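## Task

Take the milk bottle from the cart and set it upright on the third level of the supply shelving (counting the lowest level as one), directly behind the water bottle already there, i.e. deeper from the shelf's front edge. Every other item on that level must remain on it, standing, with nothing resting on anything else. The bottle must not topple or lean. Release it and pull the robot away; a result that holds only because the robot props it up is not a success.

## Robot and tools

Robot: a Hello Robot Stretch 3 with one arm. It has a two-wheeled base (0.33 m long, 0.34 m wide), a lift that slides up a mast, and a telescoping arm that reaches out to the robot's right side, ending in a wrist (yaw, pitch, roll) and a two-finger gripper. The arm cannot move forward or back; to shift the gripper along the robot's heading you drive the base. Spinning in place pivots about a point 0.05 m behind the front edge, midway between the wheels. Stowed (arm in, wrist folded) it sweeps a 0.28 m radius; an unfolded level wrist reaches past that. Loose objects may occasionally get nudged by the scene itself.

Frames: the base frame sits on the floor between the drive wheels, x ahead, y to the left, z up. hand_pose is reported in it, located where the closed fingertips meet; with all wrist joints at zero its x axis is up, y points back along the arm to the mast, z toward the rear. Odometry frame = base frame at scene start; heading positive leftward, -3.142 to 3.142.

execute_actions: argument actions is a list holding one action or nothing (empty = just report). Optional cameras: list from head_camera, nav_camera, wrist_camera, all; omitted/null/all gives every camera, [] gives none. An action may contain:
- base: exactly one key. translate_m is a relative drive straight ahead (positive) or back, in metres, -1 to 1, measured from where the base last reported itself. rotate_rad is a relative spin in place, radians, -3.2 to 3.2, positive = counter-clockwise seen from above. No sideways motion.
- joints: a flat set of absolute targets keyed by joint name (not offsets): lift_m 0 to 1.1 (arm height); arm_m 0 to 0.52 (extension); wrist_yaw_rad -1.345 to 4.42 (0 along the arm, positive swings toward the front, 3.0 folded over the base); wrist_pitch_rad -1.57 to 0.451 (0 level, negative tips fingers down); wrist_roll_rad -2.911 to 2.911 (0 fingers side by side); gripper_m -0.089 to 0.179 (bigger = more open; real tip gap is about 0.007 m less when nearly shut, 0.025 m less fully open, zero under 0.007); head_pan_rad -3.953 to 1.73 (0 ahead, positive left, -1.57 facing the arm); head_tilt_rad -1.53 to 0.419 (negative down). Completion tolerances: 0.004 m for lift, arm, gripper; 0.02 rad for yaw, roll, head; 0.05 rad for pitch.
- contact_limits: only arm_m, a motor_effort percentage 1 to 100 at which the arm halts (contact_stop); smaller is softer but too small halts instantly. It also caps holding force until the next action. The result shows the active, default and maximum values.
Base and joint motions start together. Anything left out of an action may keep driving toward its earlier target unseen. Bad keys or out-of-range numbers reject the whole call. If a result reports a stop, any remaining motion calls in that same reply are skipped.

wait: seconds 0 to 10; commands nothing, returns the same report. zoom_image: camera plus region [x0, y0, x1, y1] in pixels of that camera's latest full image, at most 504x504. Image sizes: head_camera 896x504, nav_camera 672x504 (fisheye), wrist_camera 644x364. finished_scene: pass the current scene's number; it is final and returns whether the goal held, then the next task.

Result lines: joint_positions; base_status/joint_status per motion (done = reached; for the base, wheels turned enough even if slipping; off_target = stopped short and may still push; contact_stop, time_out, torque_fault = target dropped, holds in place unless slack or switched off). on_its_own covers uncommanded parts; its held at value is a target, not a position. motor_effort in percent, positive toward higher joint values, peak in brackets; readings carry fixed bias and noise, and off-range rest effort suggests a load or contact. Positive wheel effort pushes forward. lidar_m: 12 distances in metres from the base origin, 30-degree sectors, first straight ahead then counter-clockwise (4th left, 7th behind, 10th right), a plane 0.17 m above the floor, 0.15 to 12 m, blind to glass and clear plastic, partly blocked by the mast and by robot parts when the lift is low; - means nothing seen. wrist_depth_mm and head_depth_mm: 7x7 grids of median depth in mm (45-1000 and 280-4000), head one in the sideways image orientation. base_odometry counts wheel turns; turned_by_wheels and turned_by_imu give rotation since last report; base_tilt in degrees (forward/right positive, fixed error up to ~4).

Cautions: arm and lift stop and go limp when pressing firmly on something; a limp lift may sag under weight or creep up if fingers close on a surface. Base, wrist and head never stop on contact. Heavy wrist strain causes a 10 s torque_fault. Fold or unfold the wrist only with lift_m 0.32 to 0.95, wrist_pitch_rad -0.4, roll near 0; once folded, the lift may go to 0.25. With wrist_yaw_rad under -0.4 keep pitch at -0.5 or lower. The base moves fast only with lift_m under 0.30, arm_m under 0.03, wrist_yaw_rad over 2.54. Grip by commanding gripper_m below the bottle's width; release by opening at least 0.02 beyond the contact value; readings do not confirm a grasp, and overly hard squeezes get weakened and may let things slip. Pushing against something rigid with the gripper above about 0.45 m, a second push after a contact stop, driving while attached to something fixed, or snagging furniture (especially reversing) can tip the robot: reverse in small steps, free the gripper, lower lift to about 0.2. Avoid dropping, knocking over, slamming or shoving objects. The robot holds its last command while you think.

Each tool is called after "Call:" as name([rows], argument=value, ...), one row to a line, values as JSON.

## Session

Call:
execute_actions(actions=[])

Scene clock: 0.00 s.
base_odometry: x=+0.000 y=+0.000 heading=+0.000 (m, m, rad; odometry frame)
turned_by_wheels: +0.000 (rad since the last result)
turned_by_imu: +0.000 (rad since the last result)
base_tilt: forward=+1.6 right=-0.2 (deg)
lidar_m: 2.36 2.68 1.42 1.39 1.56 1.54 2.09 1.59 1.96 1.85 1.78 2.14
head_depth_mm: 1793 2767 2814 2832 2840 2795 2243 / 1723 2704 2753 2743 2454 2467 2243 / 1726 2661 2679 2697 2378 2418 2207 / 1751 2629 2603 2635 2343 2356 2200 / 1747 2583 2558 2596 2282 2302 2197 / 1694 2524 2527 2537 2252 2255 2193 / 1780 2438 2460 2478 2455 2489 2152
base_status: not commanded
joint_positions: lift_m=+0.524 arm_m=-0.002 wrist_yaw_rad=+2.803 wrist_pitch_rad=-0.525 wrist_roll_rad=+0.001 gripper_m=+0.037 head_pan_rad=-0.003 head_tilt_rad=-0.023
joint_status: not commanded
motor_effort: left_wheel=+0 right_wheel=+0 lift_m=+27 arm_m=-2 wrist_yaw_rad=+0 wrist_pitch_rad=+7 wrist_roll_rad=+1 gripper_m=+1 head_pan_rad=+0 head_tilt_rad=+2 (%)
hand_pose: x=+0.0484 y=+0.0544 z=+0.5130 quat_wxyz=(+0.297, +0.704, +0.066, +0.642) (m; base frame)
wrist_depth_mm: - - - - - - - / - - - - - - - / - - - - - - - / - - 953 968 925 926 892 / 851 - 832 797 797 769 753 / 730 719 - 702 677 668 658 / 636 627 637 630 598 596 578
pictures: head_camera (sideways: a quarter turn clockwise sets it upright), nav_camera (sideways: a quarter turn counterclockwise sets it upright), wrist_camera
Images, in order (width x height): head_camera 896x504, nav_camera 672x504, wrist_camera 644x364.

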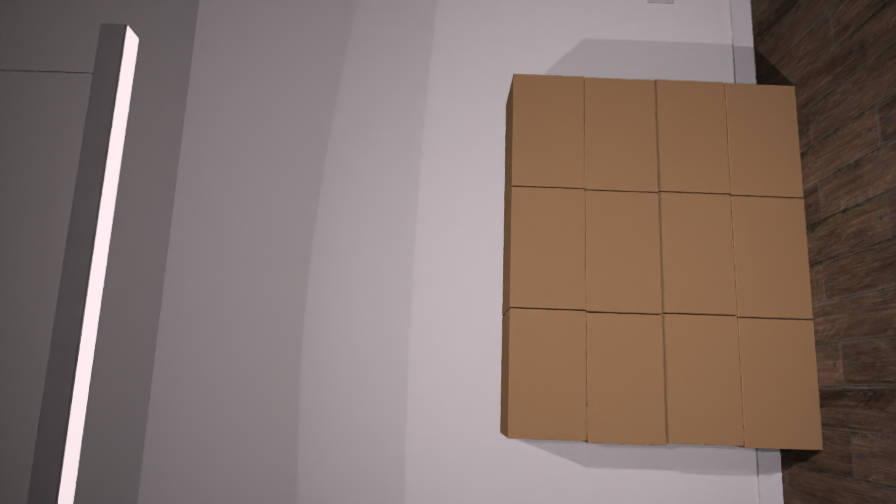

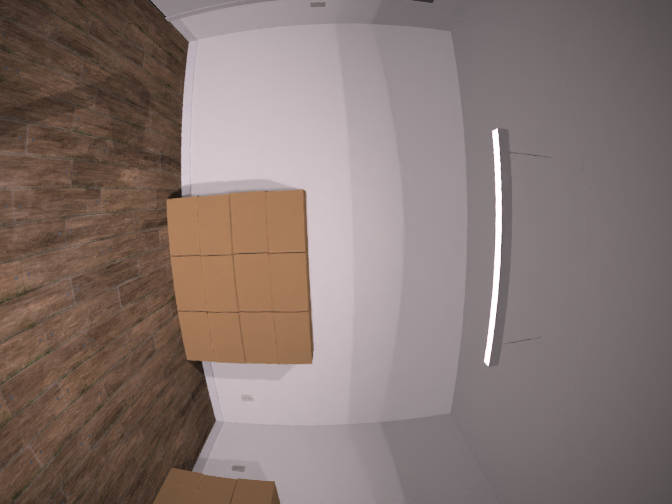

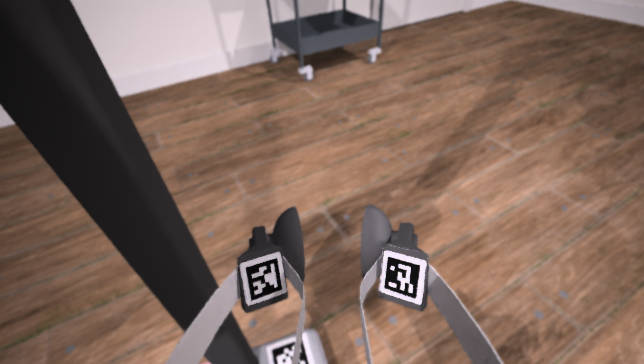

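Call:
execute_actions([
  {"joints":{"head_pan_rad":1.4,"head_tilt_rad":-0.4}},
], cameras=["head_camera","nav_camera"])

Call:
execute_actions([
  {"joints":{"head_pan_rad":-3.0}},
], cameras=["nav_camera"])

Call:
execute_actions([
  {"joints":{"head_pan_rad":-1.6}},
], cameras=["nav_camera"])

Scene clock: 4.70 s.
base_odometry: x=+0.000 y=+0.000 heading=+0.000 (m, m, rad; odometry frame)
turned_by_wheels: +0.000 (rad since the last result)
turned_by_imu: +0.000 (rad since the last result)
base_tilt: forward=+1.5 right=-0.3 (deg)
lidar_m: 2.36 2.68 1.41 1.39 1.57 1.53 2.09 1.59 1.95 1.86 1.79 2.14
head_depth_mm: 1702 1808 1955 2145 2272 1803 1434 / 1634 1752 1902 1936 1867 1763 1430 / 1573 1688 1808 1745 1857 1719 1423 / 1511 1617 1743 1813 1889 1704 1425 / 1459 1551 1664 1789 1940 1755 1412 / 1405 1498 1605 1722 1856 1745 1405 / 1366 1451 1547 1648 1780 1749 1402
base_status: not commanded
joint_positions: lift_m=+0.524 arm_m=-0.002 wrist_yaw_rad=+2.803 wrist_pitch_rad=-0.525 wrist_roll_rad=+0.001 gripper_m=+0.037 head_pan_rad=+1.393 head_tilt_rad=-0.395
joint_status: all done
motor_effort: left_wheel=+0(0) right_wheel=+0(0) lift_m=+27(27) arm_m=-2(1) wrist_yaw_rad=+1(1) wrist_pitch_rad=+7(7) wrist_roll_rad=+1(1) gripper_m=+1(0) head_pan_rad=+4(49) head_tilt_rad=-3(32) (%)
hand_pose: x=+0.0484 y=+0.0544 z=+0.5130 quat_wxyz=(+0.297, +0.704, +0.066, +0.642) (m; base frame)
wrist_depth_mm: - - - - - - - / - - - - - - - / - - - - - - - / - - 970 951 924 902 883 / 841 - 829 808 800 776 765 / 724 712 - 695 676 664 653 / 641 625 630 612 599 592 586
pictures: head_camera (sideways: a quarter turn clockwise sets it upright), nav_camera (sideways: a quarter turn counterclockwise sets it upright)
Images, in order (width x height): head_camera 896x504, nav_camera 672x504.

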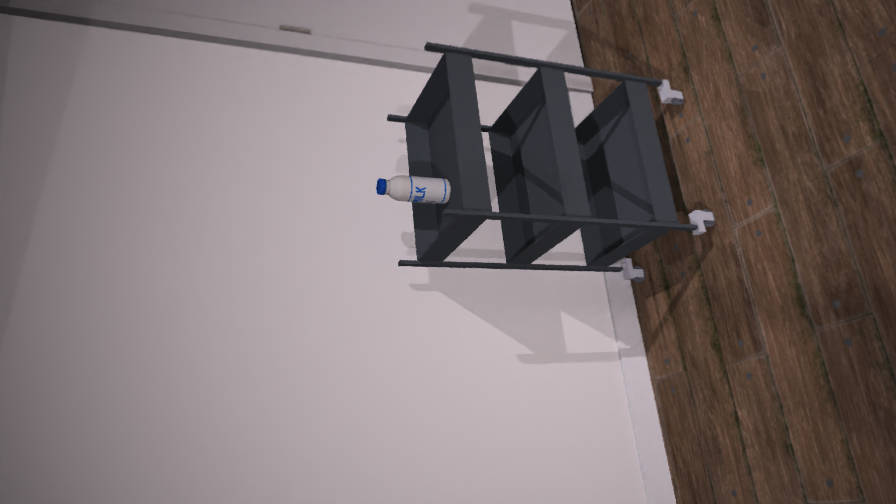

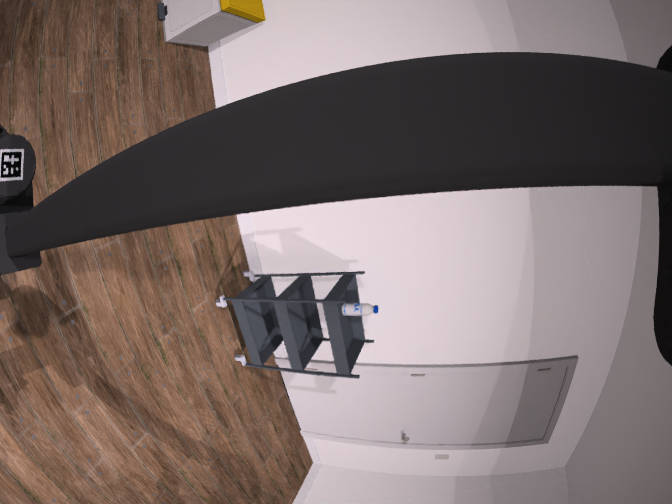

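Scene clock: 7.17 s.
base_odometry: x=+0.000 y=+0.000 heading=+0.000 (m, m, rad; odometry frame)
turned_by_wheels: +0.000 (rad since the last result)
turned_by_imu: +0.000 (rad since the last result)
base_tilt: forward=+1.6 right=-0.2 (deg)
lidar_m: 2.37 2.68 1.42 1.39 1.57 1.54 2.09 1.59 1.96 1.85 1.79 2.14
head_depth_mm: 1797 1913 2055 2221 2309 1800 1445 / 1784 1918 2045 2211 2307 1791 1432 / 1786 1904 2041 2192 2289 1779 1423 / 1792 1906 2017 2185 2287 1772 1420 / 1769 1894 2014 2177 2279 1760 1414 / 1425 1629 1683 1788 1983 1750 1406 / 1488 1814 1789 2000 2076 1744 1407
base_status: not commanded
joint_positions: lift_m=+0.524 arm_m=-0.002 wrist_yaw_rad=+2.803 wrist_pitch_rad=-0.525 wrist_roll_rad=+0.001 gripper_m=+0.037 head_pan_rad=-2.993 head_tilt_rad=-0.395
joint_status: all done
motor_effort: left_wheel=+0(0) right_wheel=+0(0) lift_m=+27(26) arm_m=-1(2) wrist_yaw_rad=+0(1) wrist_pitch_rad=+7(7) wrist_roll_rad=+1(1) gripper_m=+1(1) head_pan_rad=-4(49) head_tilt_rad=-3(3) (%)
hand_pose: x=+0.0484 y=+0.0544 z=+0.5130 quat_wxyz=(+0.297, +0.704, +0.066, +0.642) (m; base frame)
wrist_depth_mm: - - - - - - - / - - - - - - - / - - - - - - - / - - 969 943 928 882 873 / 851 - 846 807 801 777 751 / 735 713 - 687 679 676 656 / 644 625 628 630 604 593 583
pictures: nav_camera (sideways: a quarter turn counterclockwise sets it upright)
Images, in order (width x height): nav_camera 672x504.

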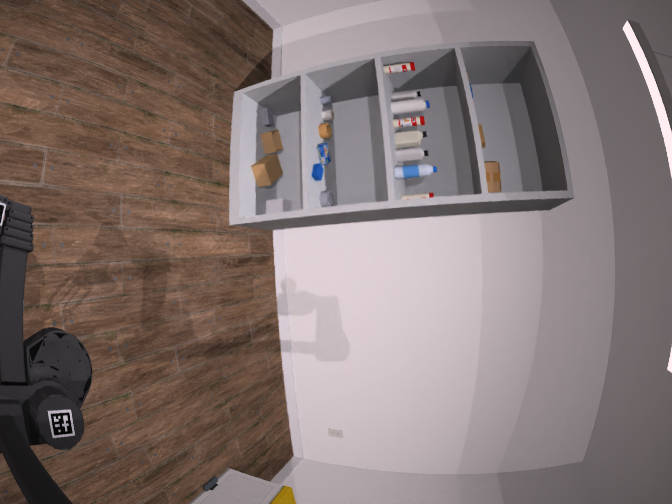

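Scene clock: 8.40 s.
base_odometry: x=+0.000 y=+0.000 heading=+0.000 (m, m, rad; odometry frame)
turned_by_wheels: +0.000 (rad since the last result)
turned_by_imu: +0.000 (rad since the last result)
base_tilt: forward=+1.5 right=-0.2 (deg)
lidar_m: 2.36 2.68 1.42 1.39 1.57 1.54 2.09 1.59 1.96 1.85 1.79 2.14
head_depth_mm: 1947 2092 2237 2470 2398 1795 1433 / 1887 2037 2193 2381 2356 1791 1432 / 1856 1970 2122 2300 2359 1776 1428 / 1828 1938 2064 2231 2342 1768 1424 / 1776 1900 2028 2194 2288 1761 1415 / 1735 1841 1979 2137 2205 1753 1395 / 1698 1806 1906 1783 1889 1738 1391
base_status: not commanded
joint_positions: lift_m=+0.524 arm_m=-0.002 wrist_yaw_rad=+2.803 wrist_pitch_rad=-0.525 wrist_roll_rad=+0.001 gripper_m=+0.037 head_pan_rad=-1.607 head_tilt_rad=-0.395
joint_status: all done
motor_effort: left_wheel=+0(0) right_wheel=+0(0) lift_m=+27(27) arm_m=-1(1) wrist_yaw_rad=-1(0) wrist_pitch_rad=+7(7) wrist_roll_rad=+1(1) gripper_m=+0(0) head_pan_rad=+5(48) head_tilt_rad=-3(3) (%)
hand_pose: x=+0.0484 y=+0.0544 z=+0.5130 quat_wxyz=(+0.297, +0.704, +0.066, +0.642) (m; base frame)
wrist_depth_mm: - - - - - - - / - - - - - - - / - - - - - - - / - - 960 939 914 896 892 / 867 - 828 800 795 763 756 / 724 712 - 696 673 664 653 / 643 636 636 622 608 595 586
pictures: nav_camera (sideways: a quarter turn counterclockwise sets it upright)
Images, in order (width x height): nav_camera 672x504.

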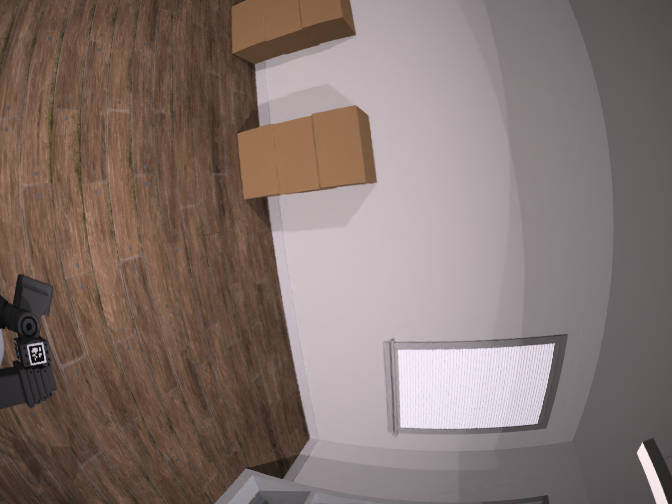

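Call:
execute_actions([
  {"base":{"rotate_rad":1.2},"joints":{"lift_m":0.28,"wrist_yaw_rad":3.0,"wrist_pitch_rad":-0.4}},
], cameras=[])

Call:
execute_actions([
  {"base":{"translate_m":0.9}},
], cameras=[])

Call:
execute_actions([
  {"base":{"rotate_rad":1.8}},
], cameras=[])

Call:
execute_actions([
  {"joints":{"lift_m":0.75}},
], cameras=[])

Call:
execute_actions([
  {"joints":{"wrist_yaw_rad":0,"gripper_m":0.15,"head_tilt_rad":-0.7}},
])

Scene clock: 16.93 s.
base_odometry: x=+0.000 y=+0.000 heading=+1.200 (m, m, rad; odometry frame)
turned_by_wheels: +1.200 (rad since the last result)
turned_by_imu: +1.174 (rad since the last result)
base_tilt: forward=+1.6 right=-0.1 (deg)
lidar_m: 1.40 1.67 1.54 1.68 1.59 1.82 2.21 1.79 1.82 2.39 2.35 2.51
head_depth_mm: 2231 2311 2342 2156 2240 1793 1436 / 2461 2572 2708 2449 2365 1788 1429 / 2770 2895 3050 3080 2389 1779 1423 / 2718 2918 3156 3248 2333 1765 1416 / 2577 2738 2932 3082 2327 1763 1411 / 2447 2571 2440 2588 2291 1754 1405 / 2285 2407 2282 2430 2292 1737 1400
base_status: done
joint_positions: lift_m=+0.281 arm_m=-0.002 wrist_yaw_rad=+2.998 wrist_pitch_rad=-0.418 wrist_roll_rad=+0.001 gripper_m=+0.037 head_pan_rad=-1.607 head_tilt_rad=-0.396
joint_status: all done
motor_effort: left_wheel=-1(7) right_wheel=+1(5) lift_m=+15(23) arm_m=-1(1) wrist_yaw_rad=+1(0) wrist_pitch_rad=+9(9) wrist_roll_rad=+1(1) gripper_m=+1(1) head_pan_rad=+4(5) head_tilt_rad=-3(3) (%)
hand_pose: x=+0.0108 y=+0.0788 z=+0.2931 quat_wxyz=(+0.196, +0.700, +0.097, +0.679) (m; base frame)
wrist_depth_mm: - - - - - - - / - - - - - - - / - 989 916 895 874 844 825 / 767 734 714 700 679 655 644 / 601 591 - 566 574 538 531 / 503 509 - - 463 460 458 / 443 - - - 406 403 394
pictures: none
No camera images: the call's "cameras" was empty. Leave "cameras" out to get every camera's image.

Scene clock: 21.63 s.
base_odometry: x=+0.326 y=+0.839 heading=+1.200 (m, m, rad; odometry frame)
turned_by_wheels: +0.000 (rad since the last result)
turned_by_imu: +0.005 (rad since the last result)
base_tilt: forward=+1.6 right=-0.2 (deg)
lidar_m: 0.54 0.52 0.95 1.25 1.64 2.30 2.81 2.53 2.63 1.98 1.97 0.75
head_depth_mm: 2774 3006 3176 3333 2396 1799 1442 / 2560 2767 2979 3168 2369 1781 1430 / 2395 2581 2374 2599 2374 1775 1431 / 2224 2394 2206 2391 2343 1759 1415 / 2094 2230 2066 2225 2254 1757 1404 / 1975 2100 1933 2042 2166 1738 1408 / 1880 1988 1908 2128 2189 1743 1400
base_status: done
joint_positions: lift_m=+0.281 arm_m=-0.002 wrist_yaw_rad=+2.999 wrist_pitch_rad=-0.418 wrist_roll_rad=+0.001 gripper_m=+0.037 head_pan_rad=-1.607 head_tilt_rad=-0.396
joint_status: not commanded
motor_effort: left_wheel=-2(6) right_wheel=+1(5) lift_m=+15(15) arm_m=-1(1) wrist_yaw_rad=+0(0) wrist_pitch_rad=+9(9) wrist_roll_rad=+1(1) gripper_m=+0(0) head_pan_rad=+3(4) head_tilt_rad=-3(3) (%)
hand_pose: x=+0.0107 y=+0.0789 z=+0.2933 quat_wxyz=(+0.196, +0.700, +0.097, +0.680) (m; base frame)
wrist_depth_mm: - - - - - 814 681 / - - - - - 877 710 / - 986 926 897 882 823 742 / 759 736 708 695 680 666 647 / 601 588 - 567 574 538 527 / 499 509 - - 466 463 454 / 444 - - - 405 400 389
pictures: none
No camera images: the call's "cameras" was empty. Leave "cameras" out to get every camera's image.

Scene clock: 23.93 s.
base_odometry: x=+0.326 y=+0.839 heading=+3.000 (m, m, rad; odometry frame)
turned_by_wheels: +1.800 (rad since the last result)
turned_by_imu: +1.753 (rad since the last result)
base_tilt: forward=+1.6 right=-0.2 (deg)
lidar_m: 1.44 2.49 2.30 2.55 2.54 2.33 1.97 2.18 0.64 0.52 0.93 1.02
head_depth_mm: 938 1016 1092 1176 1300 873 1359 / 904 969 1052 1141 1217 884 975 / 865 924 996 1080 1087 876 963 / 828 887 954 1028 1046 871 913 / 799 852 910 982 1026 869 701 / 768 817 874 940 994 967 1119 / 742 789 839 898 967 1046 1135
base_status: done
joint_positions: lift_m=+0.281 arm_m=-0.002 wrist_yaw_rad=+2.999 wrist_pitch_rad=-0.418 wrist_roll_rad=+0.001 gripper_m=+0.037 head_pan_rad=-1.607 head_tilt_rad=-0.396
joint_status: not commanded
motor_effort: left_wheel=-2(7) right_wheel=+2(7) lift_m=+15(15) arm_m=-2(2) wrist_yaw_rad=+1(1) wrist_pitch_rad=+9(9) wrist_roll_rad=+1(1) gripper_m=+0(0) head_pan_rad=+5(5) head_tilt_rad=-3(2) (%)
hand_pose: x=+0.0107 y=+0.0789 z=+0.2933 quat_wxyz=(+0.196, +0.700, +0.097, +0.680) (m; base frame)
wrist_depth_mm: - - - - - - - / - - - - - - - / - 965 924 916 875 850 821 / 761 730 711 702 683 667 650 / 598 595 - 566 575 542 535 / 509 502 - - 469 462 449 / 443 - - - 404 397 395
pictures: none
No camera images: the call's "cameras" was empty. Leave "cameras" out to get every camera's image.

Scene clock: 29.03 s.
base_odometry: x=+0.326 y=+0.839 heading=+3.000 (m, m, rad; odometry frame)
turned_by_wheels: +0.000 (rad since the last result)
turned_by_imu: +0.000 (rad since the last result)
base_tilt: forward=+1.5 right=-0.2 (deg)
lidar_m: 1.45 2.49 2.29 2.55 2.54 2.33 1.97 2.18 0.64 0.52 0.92 1.01
head_depth_mm: 940 1017 1092 1183 1298 876 1361 / 899 967 1045 1143 1214 883 976 / 866 929 1000 1084 1088 878 962 / 830 884 953 1028 1049 872 913 / 797 852 911 983 1029 870 700 / 770 816 875 940 989 965 1126 / 740 788 839 899 964 1043 1133
base_status: not commanded
joint_positions: lift_m=+0.749 arm_m=-0.002 wrist_yaw_rad=+2.999 wrist_pitch_rad=-0.418 wrist_roll_rad=+0.001 gripper_m=+0.037 head_pan_rad=-1.607 head_tilt_rad=-0.396
joint_status: all done
motor_effort: left_wheel=-1(2) right_wheel=+2(2) lift_m=+38(38) arm_m=-2(2) wrist_yaw_rad=+1(2) wrist_pitch_rad=+9(9) wrist_roll_rad=+1(1) gripper_m=+0(1) head_pan_rad=+3(5) head_tilt_rad=-3(3) (%)
hand_pose: x=+0.0107 y=+0.0789 z=+0.7622 quat_wxyz=(+0.196, +0.700, +0.097, +0.680) (m; base frame)
wrist_depth_mm: - - - - - - - / - - - - - - - / - - - - - - - / - - - - - - - / - - - - - - - / - - - - - 976 959 / 924 901 - 879 868 853 835
pictures: none
No camera images: the call's "cameras" was empty. Leave "cameras" out to get every camera's image.

Scene clock: 31.53 s.
base_odometry: x=+0.326 y=+0.839 heading=+3.000 (m, m, rad; odometry frame)
turned_by_wheels: +0.000 (rad since the last result)
turned_by_imu: +0.000 (rad since the last result)
base_tilt: forward=+1.6 right=-0.2 (deg)
lidar_m: 1.45 2.49 2.30 2.55 2.54 2.33 1.98 2.18 0.64 0.52 0.93 1.01
head_depth_mm: 937 1061 1215 1335 1590 1393 1247 / 901 1020 1165 984 1089 1262 1236 / 863 974 1092 1004 1058 1139 1245 / 829 932 1038 937 874 1004 - / 801 893 1012 993 850 999 1142 / 771 857 964 1037 1253 1362 1179 / 743 824 922 1047 1215 1330 1175
base_status: not commanded
joint_positions: lift_m=+0.749 arm_m=-0.002 wrist_yaw_rad=+0.002 wrist_pitch_rad=-0.418 wrist_roll_rad=+0.001 gripper_m=+0.150 head_pan_rad=-1.607 head_tilt_rad=-0.691
joint_status: all done
motor_effort: left_wheel=-2(2) right_wheel=+2(2) lift_m=+38(38) arm_m=-2(2) wrist_yaw_rad=-2(1) wrist_pitch_rad=+9(9) wrist_roll_rad=+1(1) gripper_m=+1(100) head_pan_rad=+2(3) head_tilt_rad=-6(34) (%)
hand_pose: x=-0.0210 y=-0.3677 z=+0.7622 quat_wxyz=(+0.692, +0.147, -0.691, -0.146) (m; base frame)
wrist_depth_mm: 520 553 606 626 704 789 880 / 554 597 612 603 634 543 - / 600 652 659 487 378 420 - / 645 709 747 371 764 - - / 699 774 848 663 648 662 - / 779 - 956 559 775 - 943 / 833 890 876 748 753 832 832
pictures: head_camera (sideways: a quarter turn clockwise sets it upright), nav_camera (sideways: a quarter turn counterclockwise sets it upright), wrist_camera
Images, in order (width x height): head_camera 896x504, nav_camera 672x504, wrist_camera 644x364.

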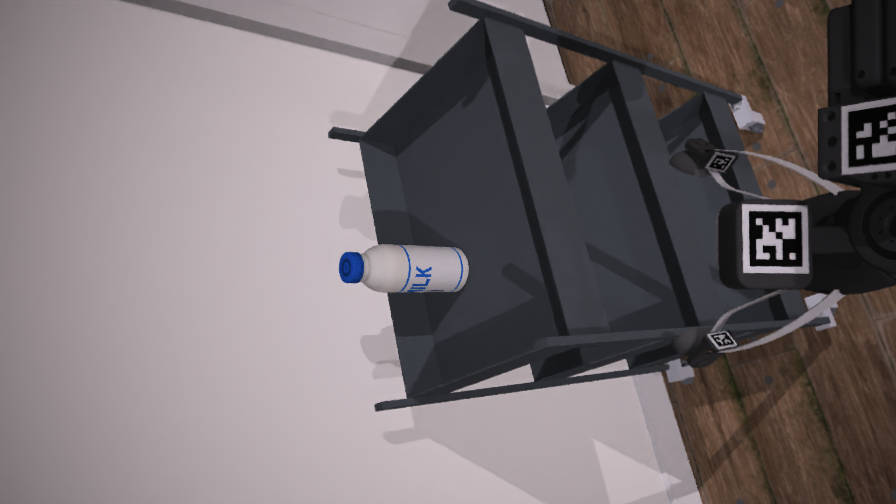

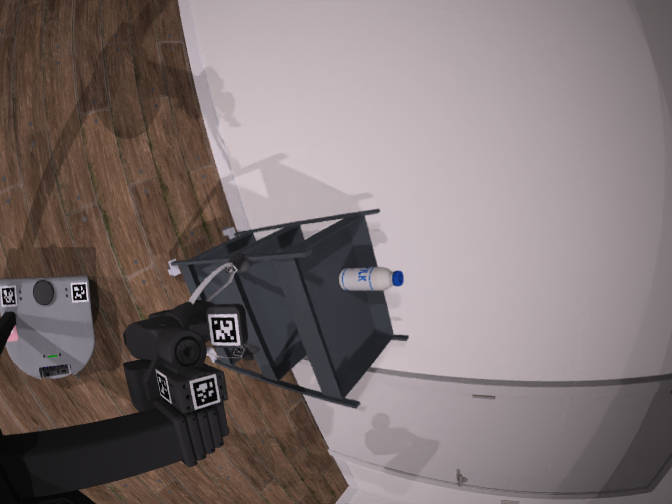

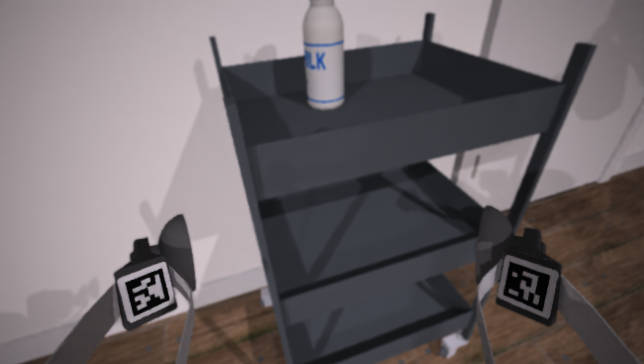

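Call:
execute_actions([
  {"joints":{"wrist_pitch_rad":0,"lift_m":0.70,"arm_m":0.2,"gripper_m":0.13}},
])

Scene clock: 38.00 s.
base_odometry: x=+0.326 y=+0.839 heading=+3.000 (m, m, rad; odometry frame)
turned_by_wheels: +0.000 (rad since the last result)
turned_by_imu: +0.000 (rad since the last result)
base_tilt: forward=+1.6 right=-0.1 (deg)
lidar_m: 1.45 2.49 2.30 2.55 2.54 2.33 1.97 2.18 0.64 0.52 0.93 1.01
head_depth_mm: 940 1061 1213 1341 1570 1391 1228 / 899 1018 1160 983 1053 - - / 862 979 1094 1024 818 1177 1188 / 832 935 1039 936 - 1177 1162 / 800 893 1011 992 847 1024 1138 / 771 858 963 1039 1250 1361 1180 / 744 824 921 1048 1214 1337 1179
base_status: not commanded
joint_positions: lift_m=+0.701 arm_m=+0.200 wrist_yaw_rad=+0.001 wrist_pitch_rad=-0.021 wrist_roll_rad=+0.001 gripper_m=+0.130 head_pan_rad=-1.607 head_tilt_rad=-0.691
joint_status: all done
motor_effort: left_wheel=-2(2) right_wheel=+2(2) lift_m=+16(33) arm_m=+5(5) wrist_yaw_rad=+0(1) wrist_pitch_rad=+11(12) wrist_roll_rad=+1(1) gripper_m=+0(88) head_pan_rad=+4(5) head_tilt_rad=-5(5) (%)
hand_pose: x=-0.0212 y=-0.6003 z=+0.8098 quat_wxyz=(+0.707, +0.008, -0.707, -0.007) (m; base frame)
wrist_depth_mm: 395 421 459 499 550 599 656 / 402 436 471 515 568 611 698 / 412 442 486 527 590 653 717 / 430 454 507 353 587 675 767 / 444 468 447 363 510 412 756 / 452 475 385 362 374 - 324 / 465 289 302 296 290 287 203
pictures: head_camera (sideways: a quarter turn clockwise sets it upright), nav_camera (sideways: a quarter turn counterclockwise sets it upright), wrist_camera
Images, in order (width x height): head_camera 896x504, nav_camera 672x504, wrist_camera 644x364.

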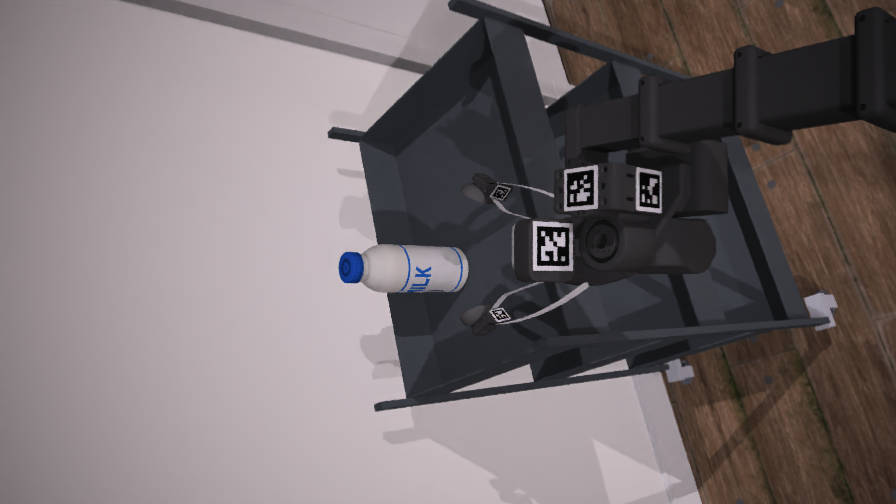

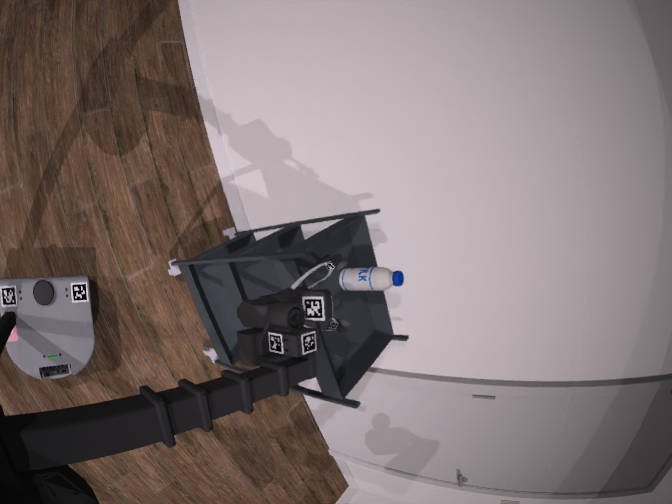

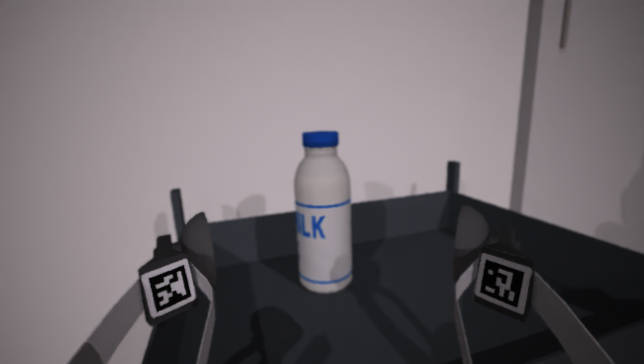

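Call:
execute_actions([
  {"joints":{"lift_m":0.675,"arm_m":0.35,"wrist_yaw_rad":0.04}},
])

Scene clock: 45.43 s.
base_odometry: x=+0.326 y=+0.839 heading=+3.000 (m, m, rad; odometry frame)
turned_by_wheels: +0.000 (rad since the last result)
turned_by_imu: +0.000 (rad since the last result)
base_tilt: forward=+1.6 right=-0.2 (deg)
lidar_m: 1.45 2.49 2.30 2.55 2.53 2.33 1.97 2.18 0.64 0.52 0.92 1.02
head_depth_mm: 942 1063 1219 1333 1576 1397 1217 / 901 1020 1161 987 1061 - - / 862 971 1091 1044 1085 1188 1181 / 832 932 1040 915 1053 1091 1163 / 801 897 1008 985 846 1027 1141 / 771 855 963 1035 1259 1360 1177 / 743 822 921 1046 1215 1335 1176
base_status: not commanded
joint_positions: lift_m=+0.676 arm_m=+0.350 wrist_yaw_rad=+0.039 wrist_pitch_rad=-0.021 wrist_roll_rad=+0.001 gripper_m=+0.130 head_pan_rad=-1.607 head_tilt_rad=-0.692
joint_status: all done
motor_effort: left_wheel=-2(2) right_wheel=+2(2) lift_m=+15(15) arm_m=+5(5) wrist_yaw_rad=+1(3) wrist_pitch_rad=+10(11) wrist_roll_rad=+1(1) gripper_m=+0(0) head_pan_rad=+4(3) head_tilt_rad=-5(5) (%)
hand_pose: x=-0.0114 y=-0.7501 z=+0.7849 quat_wxyz=(+0.707, +0.021, -0.707, +0.006) (m; base frame)
wrist_depth_mm: 292 309 332 360 390 426 463 / 299 319 342 371 404 445 475 / 308 326 354 195 416 463 493 / 315 338 364 191 435 469 506 / 330 346 375 194 355 354 324 / 337 257 307 201 327 - 286 / 204 257 266 210 253 251 247
pictures: head_camera (sideways: a quarter turn clockwise sets it upright), nav_camera (sideways: a quarter turn counterclockwise sets it upright), wrist_camera
Images, in order (width x height): head_camera 896x504, nav_camera 672x504, wrist_camera 644x364.

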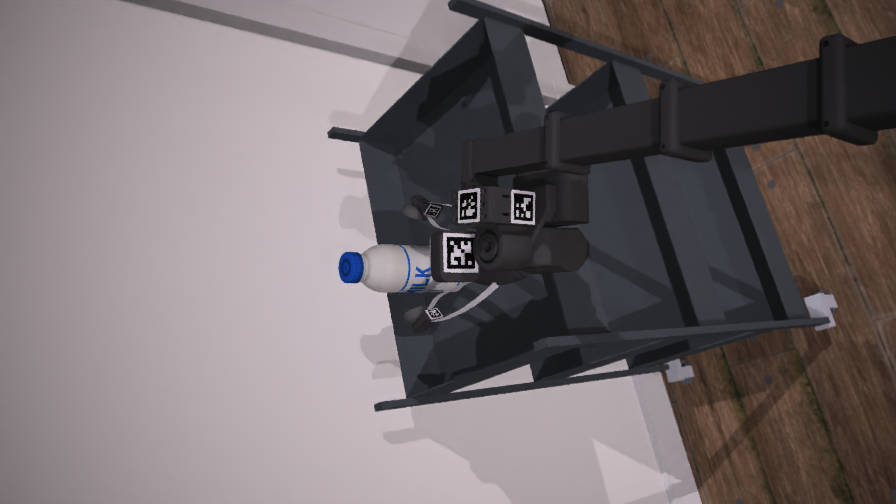

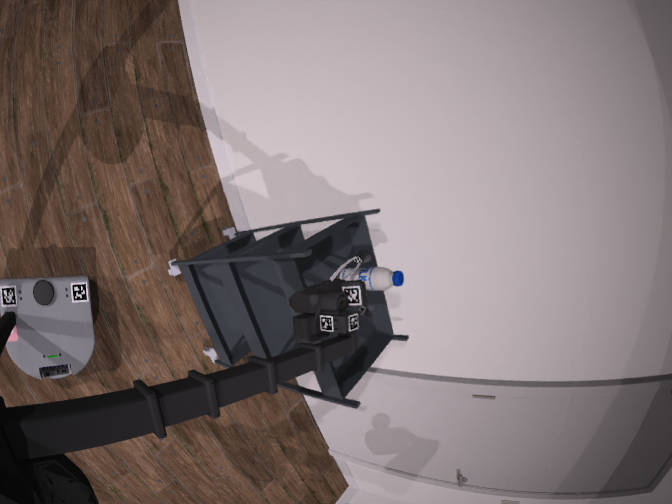

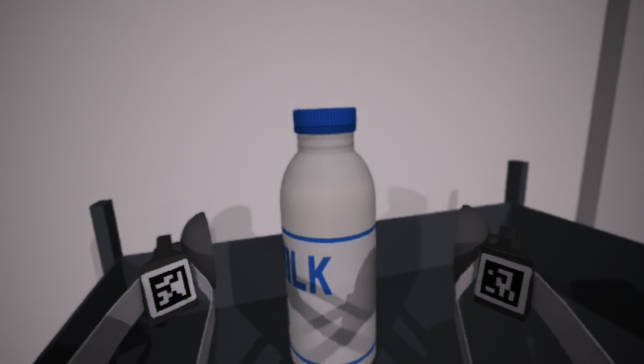

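Call:
execute_actions([
  {"joints":{"arm_m":0.39}},
], cameras=[])

Call:
execute_actions([
  {"joints":{"gripper_m":0.0}},
], cameras=["wrist_camera"])

Call:
execute_actions([
  {"joints":{"lift_m":0.85}},
], cameras=[])

Call:
execute_actions([
  {"joints":{"arm_m":0}},
], cameras=["wrist_camera"])

Call:
execute_actions([
  {"base":{"rotate_rad":1.05}},
], cameras=[])

Call:
execute_actions([
  {"base":{"translate_m":0.95}},
], cameras=[])

Call:
execute_actions([
  {"base":{"translate_m":0.95}},
], cameras=[])

Call:
execute_actions([
  {"base":{"rotate_rad":0.95},"joints":{"head_tilt_rad":-0.35}},
])

Scene clock: 53.23 s.
base_odometry: x=+0.326 y=+0.839 heading=+3.000 (m, m, rad; odometry frame)
turned_by_wheels: +0.000 (rad since the last result)
turned_by_imu: +0.000 (rad since the last result)
base_tilt: forward=+1.6 right=-0.2 (deg)
lidar_m: 1.45 2.49 2.29 2.55 2.53 2.32 1.97 2.18 0.64 0.52 0.93 1.01
head_depth_mm: 938 1065 1219 1328 1581 1391 1207 / 898 1019 1156 987 1086 - - / 865 972 1090 1080 1084 1191 1191 / 830 934 1039 - 1058 1092 1166 / 800 890 1010 989 848 1023 1135 / 770 859 965 1037 1256 1365 1180 / 745 824 921 1047 1210 1330 1175
base_status: not commanded
joint_positions: lift_m=+0.676 arm_m=+0.390 wrist_yaw_rad=+0.039 wrist_pitch_rad=-0.021 wrist_roll_rad=+0.001 gripper_m=+0.130 head_pan_rad=-1.607 head_tilt_rad=-0.692
joint_status: all done
motor_effort: left_wheel=-2(2) right_wheel=+2(2) lift_m=+15(15) arm_m=+5(5) wrist_yaw_rad=+1(1) wrist_pitch_rad=+10(10) wrist_roll_rad=+1(1) gripper_m=+0(0) head_pan_rad=+2(3) head_tilt_rad=-5(5) (%)
hand_pose: x=-0.0114 y=-0.7901 z=+0.7849 quat_wxyz=(+0.707, +0.021, -0.707, +0.006) (m; base frame)
wrist_depth_mm: 263 279 300 324 353 381 423 / 270 288 309 334 363 399 434 / 280 296 319 153 377 411 453 / 287 304 327 153 391 425 475 / 288 314 338 149 315 339 470 / 243 243 266 156 310 - 278 / 211 254 263 162 255 251 247
pictures: none
No camera images: the call's "cameras" was empty. Leave "cameras" out to get every camera's image.

Scene clock: 55.67 s.
base_odometry: x=+0.326 y=+0.839 heading=+3.000 (m, m, rad; odometry frame)
turned_by_wheels: +0.000 (rad since the last result)
turned_by_imu: +0.000 (rad since the last result)
base_tilt: forward=+1.7 right=-0.2 (deg)
lidar_m: 1.45 2.49 2.31 2.55 2.53 2.32 1.97 2.18 0.64 0.52 0.93 1.01
head_depth_mm: 943 1062 1213 1322 1581 1392 1206 / 902 1020 1163 986 1087 - - / 866 974 1093 1076 1085 1183 1183 / 831 934 1030 - 1057 1089 1162 / 800 893 1009 991 845 1024 1139 / 770 860 964 1038 1251 1363 1183 / 743 823 922 1050 1214 1338 1173
base_status: not commanded
joint_positions: lift_m=+0.676 arm_m=+0.390 wrist_yaw_rad=+0.039 wrist_pitch_rad=-0.021 wrist_roll_rad=+0.001 gripper_m=+0.000 head_pan_rad=-1.607 head_tilt_rad=-0.692
joint_status: all done
motor_effort: left_wheel=-2(2) right_wheel=+2(2) lift_m=+15(16) arm_m=+4(5) wrist_yaw_rad=+0(4) wrist_pitch_rad=+11(12) wrist_roll_rad=+1(1) gripper_m=-3(98) head_pan_rad=+3(4) head_tilt_rad=-5(6) (%)
hand_pose: x=-0.0116 y=-0.7901 z=+0.7847 quat_wxyz=(+0.707, +0.021, -0.707, +0.006) (m; base frame)
wrist_depth_mm: 262 280 299 323 353 385 424 / 270 286 306 336 363 398 436 / 279 297 318 189 377 414 454 / 286 305 331 184 394 421 468 / 288 316 339 - 317 339 476 / 243 250 264 194 315 324 278 / 212 250 264 205 247 252 247
pictures: wrist_camera
Images, in order (width x height): wrist_camera 644x364.

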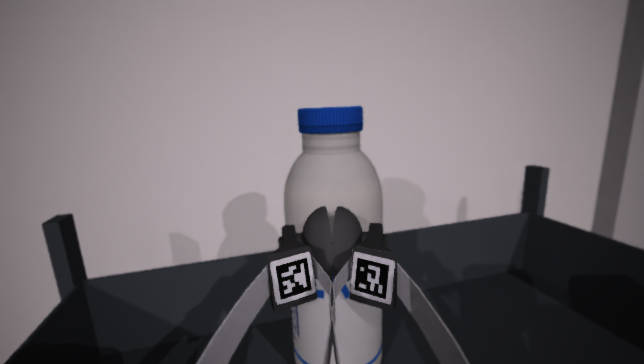

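Scene clock: 58.10 s.
base_odometry: x=+0.326 y=+0.839 heading=+3.000 (m, m, rad; odometry frame)
turned_by_wheels: +0.000 (rad since the last result)
turned_by_imu: +0.000 (rad since the last result)
base_tilt: forward=+1.6 right=-0.2 (deg)
lidar_m: 1.45 2.48 2.30 2.55 2.53 2.33 1.97 2.18 0.64 0.52 0.93 1.01
head_depth_mm: 940 1064 1213 1373 - - 1172 / 898 1021 1142 - 1089 1260 1194 / 862 977 - 968 1059 1186 1187 / 832 931 - 956 873 1086 1161 / 799 893 1011 994 848 1025 1142 / 770 856 963 1039 1253 1360 1182 / 745 823 920 1052 1206 1330 1172
base_status: not commanded
joint_positions: lift_m=+0.849 arm_m=+0.390 wrist_yaw_rad=+0.039 wrist_pitch_rad=-0.021 wrist_roll_rad=+0.001 gripper_m=+0.000 head_pan_rad=-1.607 head_tilt_rad=-0.692
joint_status: all done
motor_effort: left_wheel=-2(2) right_wheel=+2(2) lift_m=+38(41) arm_m=+4(5) wrist_yaw_rad=+2(1) wrist_pitch_rad=+11(11) wrist_roll_rad=+1(1) gripper_m=-3(3) head_pan_rad=+4(3) head_tilt_rad=-5(5) (%)
hand_pose: x=-0.0116 y=-0.7901 z=+0.9586 quat_wxyz=(+0.707, +0.021, -0.707, +0.006) (m; base frame)
wrist_depth_mm: 262 279 298 324 350 385 423 / 271 289 311 334 364 400 434 / 277 296 318 347 376 416 455 / 287 305 330 361 392 436 470 / 296 314 341 - 414 456 491 / 303 325 347 395 433 472 515 / 314 335 370 386 438 485 537
pictures: none
No camera images: the call's "cameras" was empty. Leave "cameras" out to get every camera's image.

Scene clock: 62.17 s.
base_odometry: x=+0.326 y=+0.839 heading=+3.000 (m, m, rad; odometry frame)
turned_by_wheels: +0.000 (rad since the last result)
turned_by_imu: +0.000 (rad since the last result)
base_tilt: forward=+1.6 right=-0.2 (deg)
lidar_m: 1.45 2.49 2.30 2.55 2.54 2.33 1.97 2.18 0.64 0.52 0.93 1.01
head_depth_mm: 938 1059 1218 1319 1584 1426 - / 900 1018 1160 982 1088 1274 - / 865 973 1094 1003 882 1092 - / 830 934 1028 964 772 - - / 803 893 1009 990 839 1022 1136 / 771 859 966 1038 1250 1360 1182 / 745 824 923 1046 1211 1333 1172
base_status: not commanded
joint_positions: lift_m=+0.849 arm_m=+0.000 wrist_yaw_rad=+0.039 wrist_pitch_rad=-0.021 wrist_roll_rad=+0.001 gripper_m=+0.000 head_pan_rad=-1.607 head_tilt_rad=-0.692
joint_status: all done
motor_effort: left_wheel=-2(2) right_wheel=+2(2) lift_m=+38(38) arm_m=-6(8) wrist_yaw_rad=-1(2) wrist_pitch_rad=+10(11) wrist_roll_rad=+1(1) gripper_m=-2(3) head_pan_rad=+3(4) head_tilt_rad=-5(5) (%)
hand_pose: x=-0.0114 y=-0.4008 z=+0.9587 quat_wxyz=(+0.707, +0.022, -0.707, +0.006) (m; base frame)
wrist_depth_mm: 538 572 619 667 725 781 839 / 552 587 644 684 735 814 881 / 576 607 654 715 778 827 945 / 579 626 663 725 800 878 977 / 603 653 693 - 802 900 - / 617 669 718 576 636 581 - / 640 688 725 503 496 439 -
pictures: wrist_camera
Images, in order (width x height): wrist_camera 644x364.

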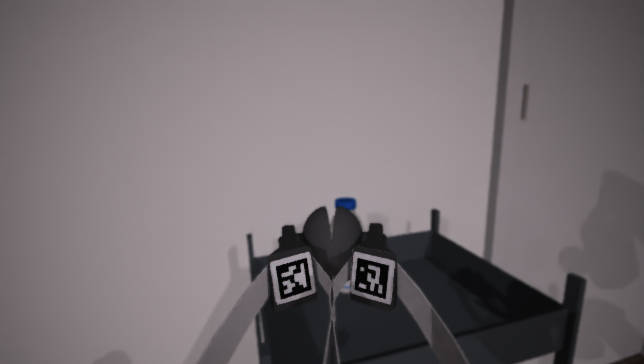

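Scene clock: 64.77 s.
base_odometry: x=+0.326 y=+0.839 heading=-2.234 (m, m, rad; odometry frame)
turned_by_wheels: +1.050 (rad since the last result)
turned_by_imu: +1.027 (rad since the last result)
base_tilt: forward=+1.6 right=-0.2 (deg)
lidar_m: 2.30 2.55 2.53 2.34 2.20 2.18 0.64 0.52 0.93 1.01 1.45 2.55
head_depth_mm: 801 876 961 1071 1205 1324 - / 851 936 1040 1157 1320 1420 - / 914 1004 1125 1276 1433 1437 - / 978 1088 1229 1371 1587 - - / 1054 1177 1350 1570 1640 1376 1178 / 1142 1295 1497 1772 1627 1373 1174 / 1246 1430 1649 1839 1623 1362 1174
base_status: done
joint_positions: lift_m=+0.849 arm_m=+0.000 wrist_yaw_rad=+0.039 wrist_pitch_rad=-0.021 wrist_roll_rad=+0.001 gripper_m=+0.000 head_pan_rad=-1.607 head_tilt_rad=-0.692
joint_status: not commanded
motor_effort: left_wheel=-2(5) right_wheel=+2(5) lift_m=+38(38) arm_m=-7(6) wrist_yaw_rad=+0(0) wrist_pitch_rad=+11(10) wrist_roll_rad=+1(1) gripper_m=-3(3) head_pan_rad=+4(4) head_tilt_rad=-5(5) (%)
hand_pose: x=-0.0114 y=-0.4008 z=+0.9587 quat_wxyz=(+0.707, +0.022, -0.707, +0.006) (m; base frame)
wrist_depth_mm: - - - 885 708 589 505 / - - - 924 729 608 519 / - - - 951 756 620 530 / - - - - 775 646 540 / - - - - 795 668 548 / - - - - 791 682 572 / - - - - 884 703 578
pictures: none
No camera images: the call's "cameras" was empty. Leave "cameras" out to get every camera's image.

Scene clock: 75.63 s.
base_odometry: x=-0.258 y=+0.090 heading=-2.234 (m, m, rad; odometry frame)
turned_by_wheels: +0.000 (rad since the last result)
turned_by_imu: +0.005 (rad since the last result)
base_tilt: forward=+1.5 right=-0.2 (deg)
lidar_m: 1.66 2.26 1.98 2.41 2.63 2.61 1.40 1.46 1.51 1.27 1.86 1.39
head_depth_mm: 1326 1450 1590 1784 1667 1462 - / 1410 1545 1695 1857 1663 1464 - / 1502 1667 1739 1595 1693 1440 - / 1621 1805 1768 1645 1698 - - / 1747 1950 2181 1903 1641 1376 1184 / 1889 2143 2364 2014 1632 1373 1180 / 1862 2038 2228 1996 1630 1364 1176
base_status: done
joint_positions: lift_m=+0.849 arm_m=+0.000 wrist_yaw_rad=+0.039 wrist_pitch_rad=-0.021 wrist_roll_rad=+0.001 gripper_m=+0.000 head_pan_rad=-1.607 head_tilt_rad=-0.692
joint_status: not commanded
motor_effort: left_wheel=-2(5) right_wheel=+2(5) lift_m=+38(38) arm_m=-7(7) wrist_yaw_rad=+1(0) wrist_pitch_rad=+10(11) wrist_roll_rad=+1(1) gripper_m=-2(3) head_pan_rad=+3(3) head_tilt_rad=-5(5) (%)
hand_pose: x=-0.0114 y=-0.4008 z=+0.9587 quat_wxyz=(+0.707, +0.022, -0.707, +0.006) (m; base frame)
wrist_depth_mm: - - - - - - 920 / - - - - - - 920 / - - - - - - 961 / - - - - - - 970 / - - - - - - - / - - - - - - - / - - - - - - -
pictures: none
No camera images: the call's "cameras" was empty. Leave "cameras" out to get every camera's image.

Scene clock: 86.50 s.
base_odometry: x=-0.843 y=-0.659 heading=-2.234 (m, m, rad; odometry frame)
turned_by_wheels: +0.000 (rad since the last result)
turned_by_imu: +0.005 (rad since the last result)
base_tilt: forward=+1.6 right=-0.2 (deg)
lidar_m: 0.92 1.67 1.66 1.74 2.54 3.35 2.32 2.12 1.69 1.37 0.60 0.75
head_depth_mm: 1838 2013 2229 2069 1662 1458 - / 1950 2163 2396 2063 1650 1459 - / 1729 1967 2310 2061 1699 1434 - / 1526 1705 1961 2037 1690 - - / 1360 1504 1689 1867 1642 1377 1180 / 1221 1343 1490 1676 1634 1370 1179 / 1115 1212 1326 1478 1570 1364 1149
base_status: done
joint_positions: lift_m=+0.849 arm_m=+0.000 wrist_yaw_rad=+0.039 wrist_pitch_rad=-0.021 wrist_roll_rad=+0.001 gripper_m=+0.000 head_pan_rad=-1.607 head_tilt_rad=-0.692
joint_status: not commanded
motor_effort: left_wheel=-2(2) right_wheel=+2(5) lift_m=+38(38) arm_m=-7(6) wrist_yaw_rad=-1(1) wrist_pitch_rad=+10(10) wrist_roll_rad=+1(1) gripper_m=-2(3) head_pan_rad=+4(4) head_tilt_rad=-5(5) (%)
hand_pose: x=-0.0114 y=-0.4008 z=+0.9587 quat_wxyz=(+0.707, +0.022, -0.707, +0.006) (m; base frame)
wrist_depth_mm: 698 815 - - - - - / 701 823 - - - - - / 710 838 - - - - - / 728 851 - - - - - / 739 870 - - - - - / 745 896 - - - - - / 755 921 - - - - -
pictures: none
No camera images: the call's "cameras" was empty. Leave "cameras" out to get every camera's image.

Scene clock: 89.00 s.
base_odometry: x=-0.843 y=-0.659 heading=-1.284 (m, m, rad; odometry frame)
turned_by_wheels: +0.950 (rad since the last result)
turned_by_imu: +0.929 (rad since the last result)
base_tilt: forward=+1.5 right=-0.2 (deg)
lidar_m: 1.66 1.74 2.02 3.34 2.32 2.16 1.69 1.50 0.60 0.67 0.84 0.93
head_depth_mm: 473 507 539 582 1178 1287 1375 / 497 800 757 714 624 672 741 / 509 920 969 815 680 1057 882 / 518 923 967 632 655 1134 865 / 527 933 983 800 667 1091 831 / 537 935 986 756 699 1083 858 / 545 941 985 783 693 1069 855
base_status: done
joint_positions: lift_m=+0.849 arm_m=+0.000 wrist_yaw_rad=+0.039 wrist_pitch_rad=-0.021 wrist_roll_rad=+0.001 gripper_m=+0.000 head_pan_rad=-1.607 head_tilt_rad=-0.360
joint_status: all done
motor_effort: left_wheel=-2(5) right_wheel=+2(4) lift_m=+38(37) arm_m=-7(7) wrist_yaw_rad=+1(0) wrist_pitch_rad=+11(11) wrist_roll_rad=+1(1) gripper_m=-3(3) head_pan_rad=+4(3) head_tilt_rad=+5(33) (%)
hand_pose: x=-0.0114 y=-0.4008 z=+0.9587 quat_wxyz=(+0.707, +0.022, -0.707, +0.006) (m; base frame)
wrist_depth_mm: 688 553 758 473 505 298 703 / 683 538 532 477 514 299 729 / 633 545 529 374 430 312 739 / 634 866 866 816 745 323 778 / 679 890 873 - 765 374 824 / 679 838 881 787 606 374 836 / 676 700 656 677 630 375 863
pictures: head_camera (sideways: a quarter turn clockwise sets it upright), nav_camera (sideways: a quarter turn counterclockwise sets it upright), wrist_camera
Images, in order (width x height): head_camera 896x504, nav_camera 672x504, wrist_camera 644x364.

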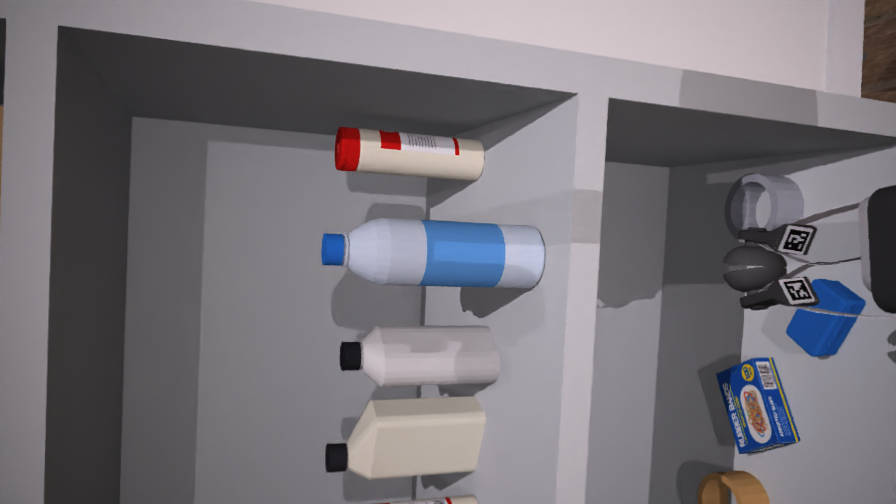

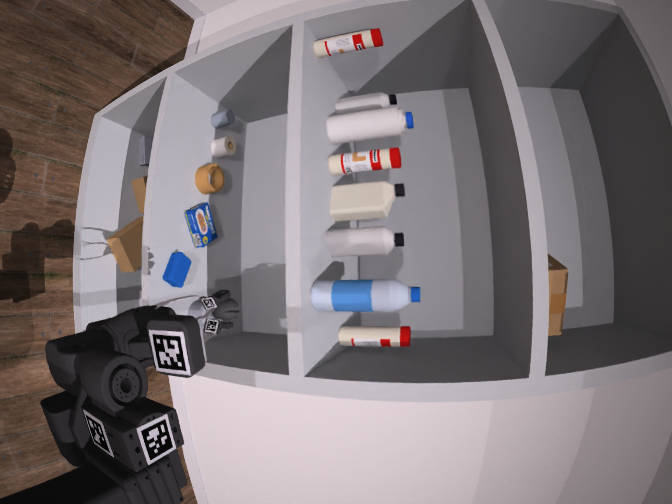

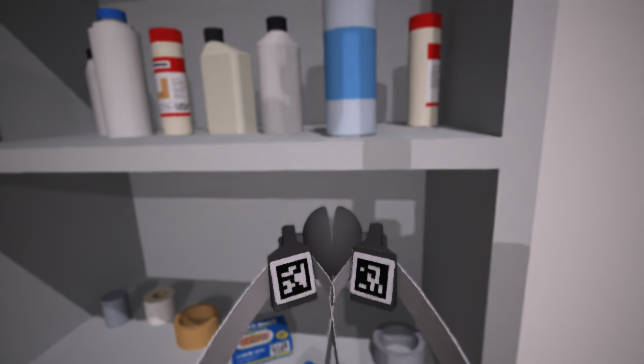

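Call:
execute_actions([
  {"base":{"rotate_rad":-0.04},"joints":{"lift_m":0.98,"gripper_m":0.13,"arm_m":0.1}},
], cameras=["wrist_camera"])

Scene clock: 94.57 s.
base_odometry: x=-0.843 y=-0.659 heading=-1.324 (m, m, rad; odometry frame)
turned_by_wheels: -0.040 (rad since the last result)
turned_by_imu: -0.039 (rad since the last result)
base_tilt: forward=+1.6 right=-0.2 (deg)
lidar_m: 1.66 1.73 1.93 3.34 2.38 2.18 1.69 1.56 0.61 0.60 0.75 0.92
head_depth_mm: 475 511 1028 1123 - - - / 497 625 604 588 - - - / 507 917 954 815 - - 801 / 517 926 974 640 - - 817 / 526 927 972 771 649 1081 840 / 535 929 980 739 661 1089 859 / 544 927 969 765 694 1079 853
base_status: done
joint_positions: lift_m=+0.979 arm_m=+0.100 wrist_yaw_rad=+0.039 wrist_pitch_rad=-0.020 wrist_roll_rad=+0.001 gripper_m=+0.130 head_pan_rad=-1.607 head_tilt_rad=-0.359
joint_status: all done
motor_effort: left_wheel=+2(2) right_wheel=-1(2) lift_m=+38(38) arm_m=+4(4) wrist_yaw_rad=+1(1) wrist_pitch_rad=+10(11) wrist_roll_rad=+1(1) gripper_m=+1(100) head_pan_rad=+5(4) head_tilt_rad=+5(5) (%)
hand_pose: x=-0.0114 y=-0.5001 z=+1.0889 quat_wxyz=(+0.707, +0.021, -0.707, +0.007) (m; base frame)
wrist_depth_mm: 692 682 656 635 601 256 205 / 684 698 680 651 620 258 645 / 459 458 445 290 450 260 673 / 482 467 434 302 470 260 700 / 459 446 420 316 408 238 725 / 315 328 300 295 289 - 762 / 666 856 794 788 270 258 787
pictures: wrist_camera
Images, in order (width x height): wrist_camera 644x364.

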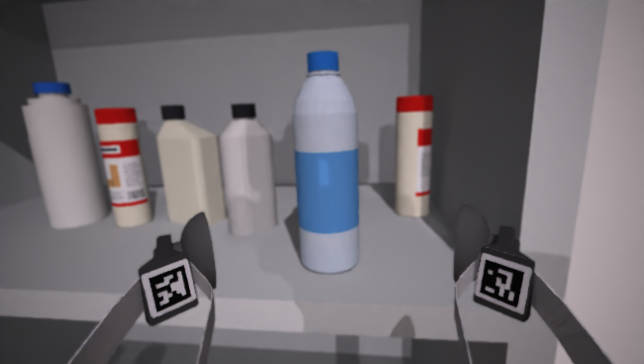

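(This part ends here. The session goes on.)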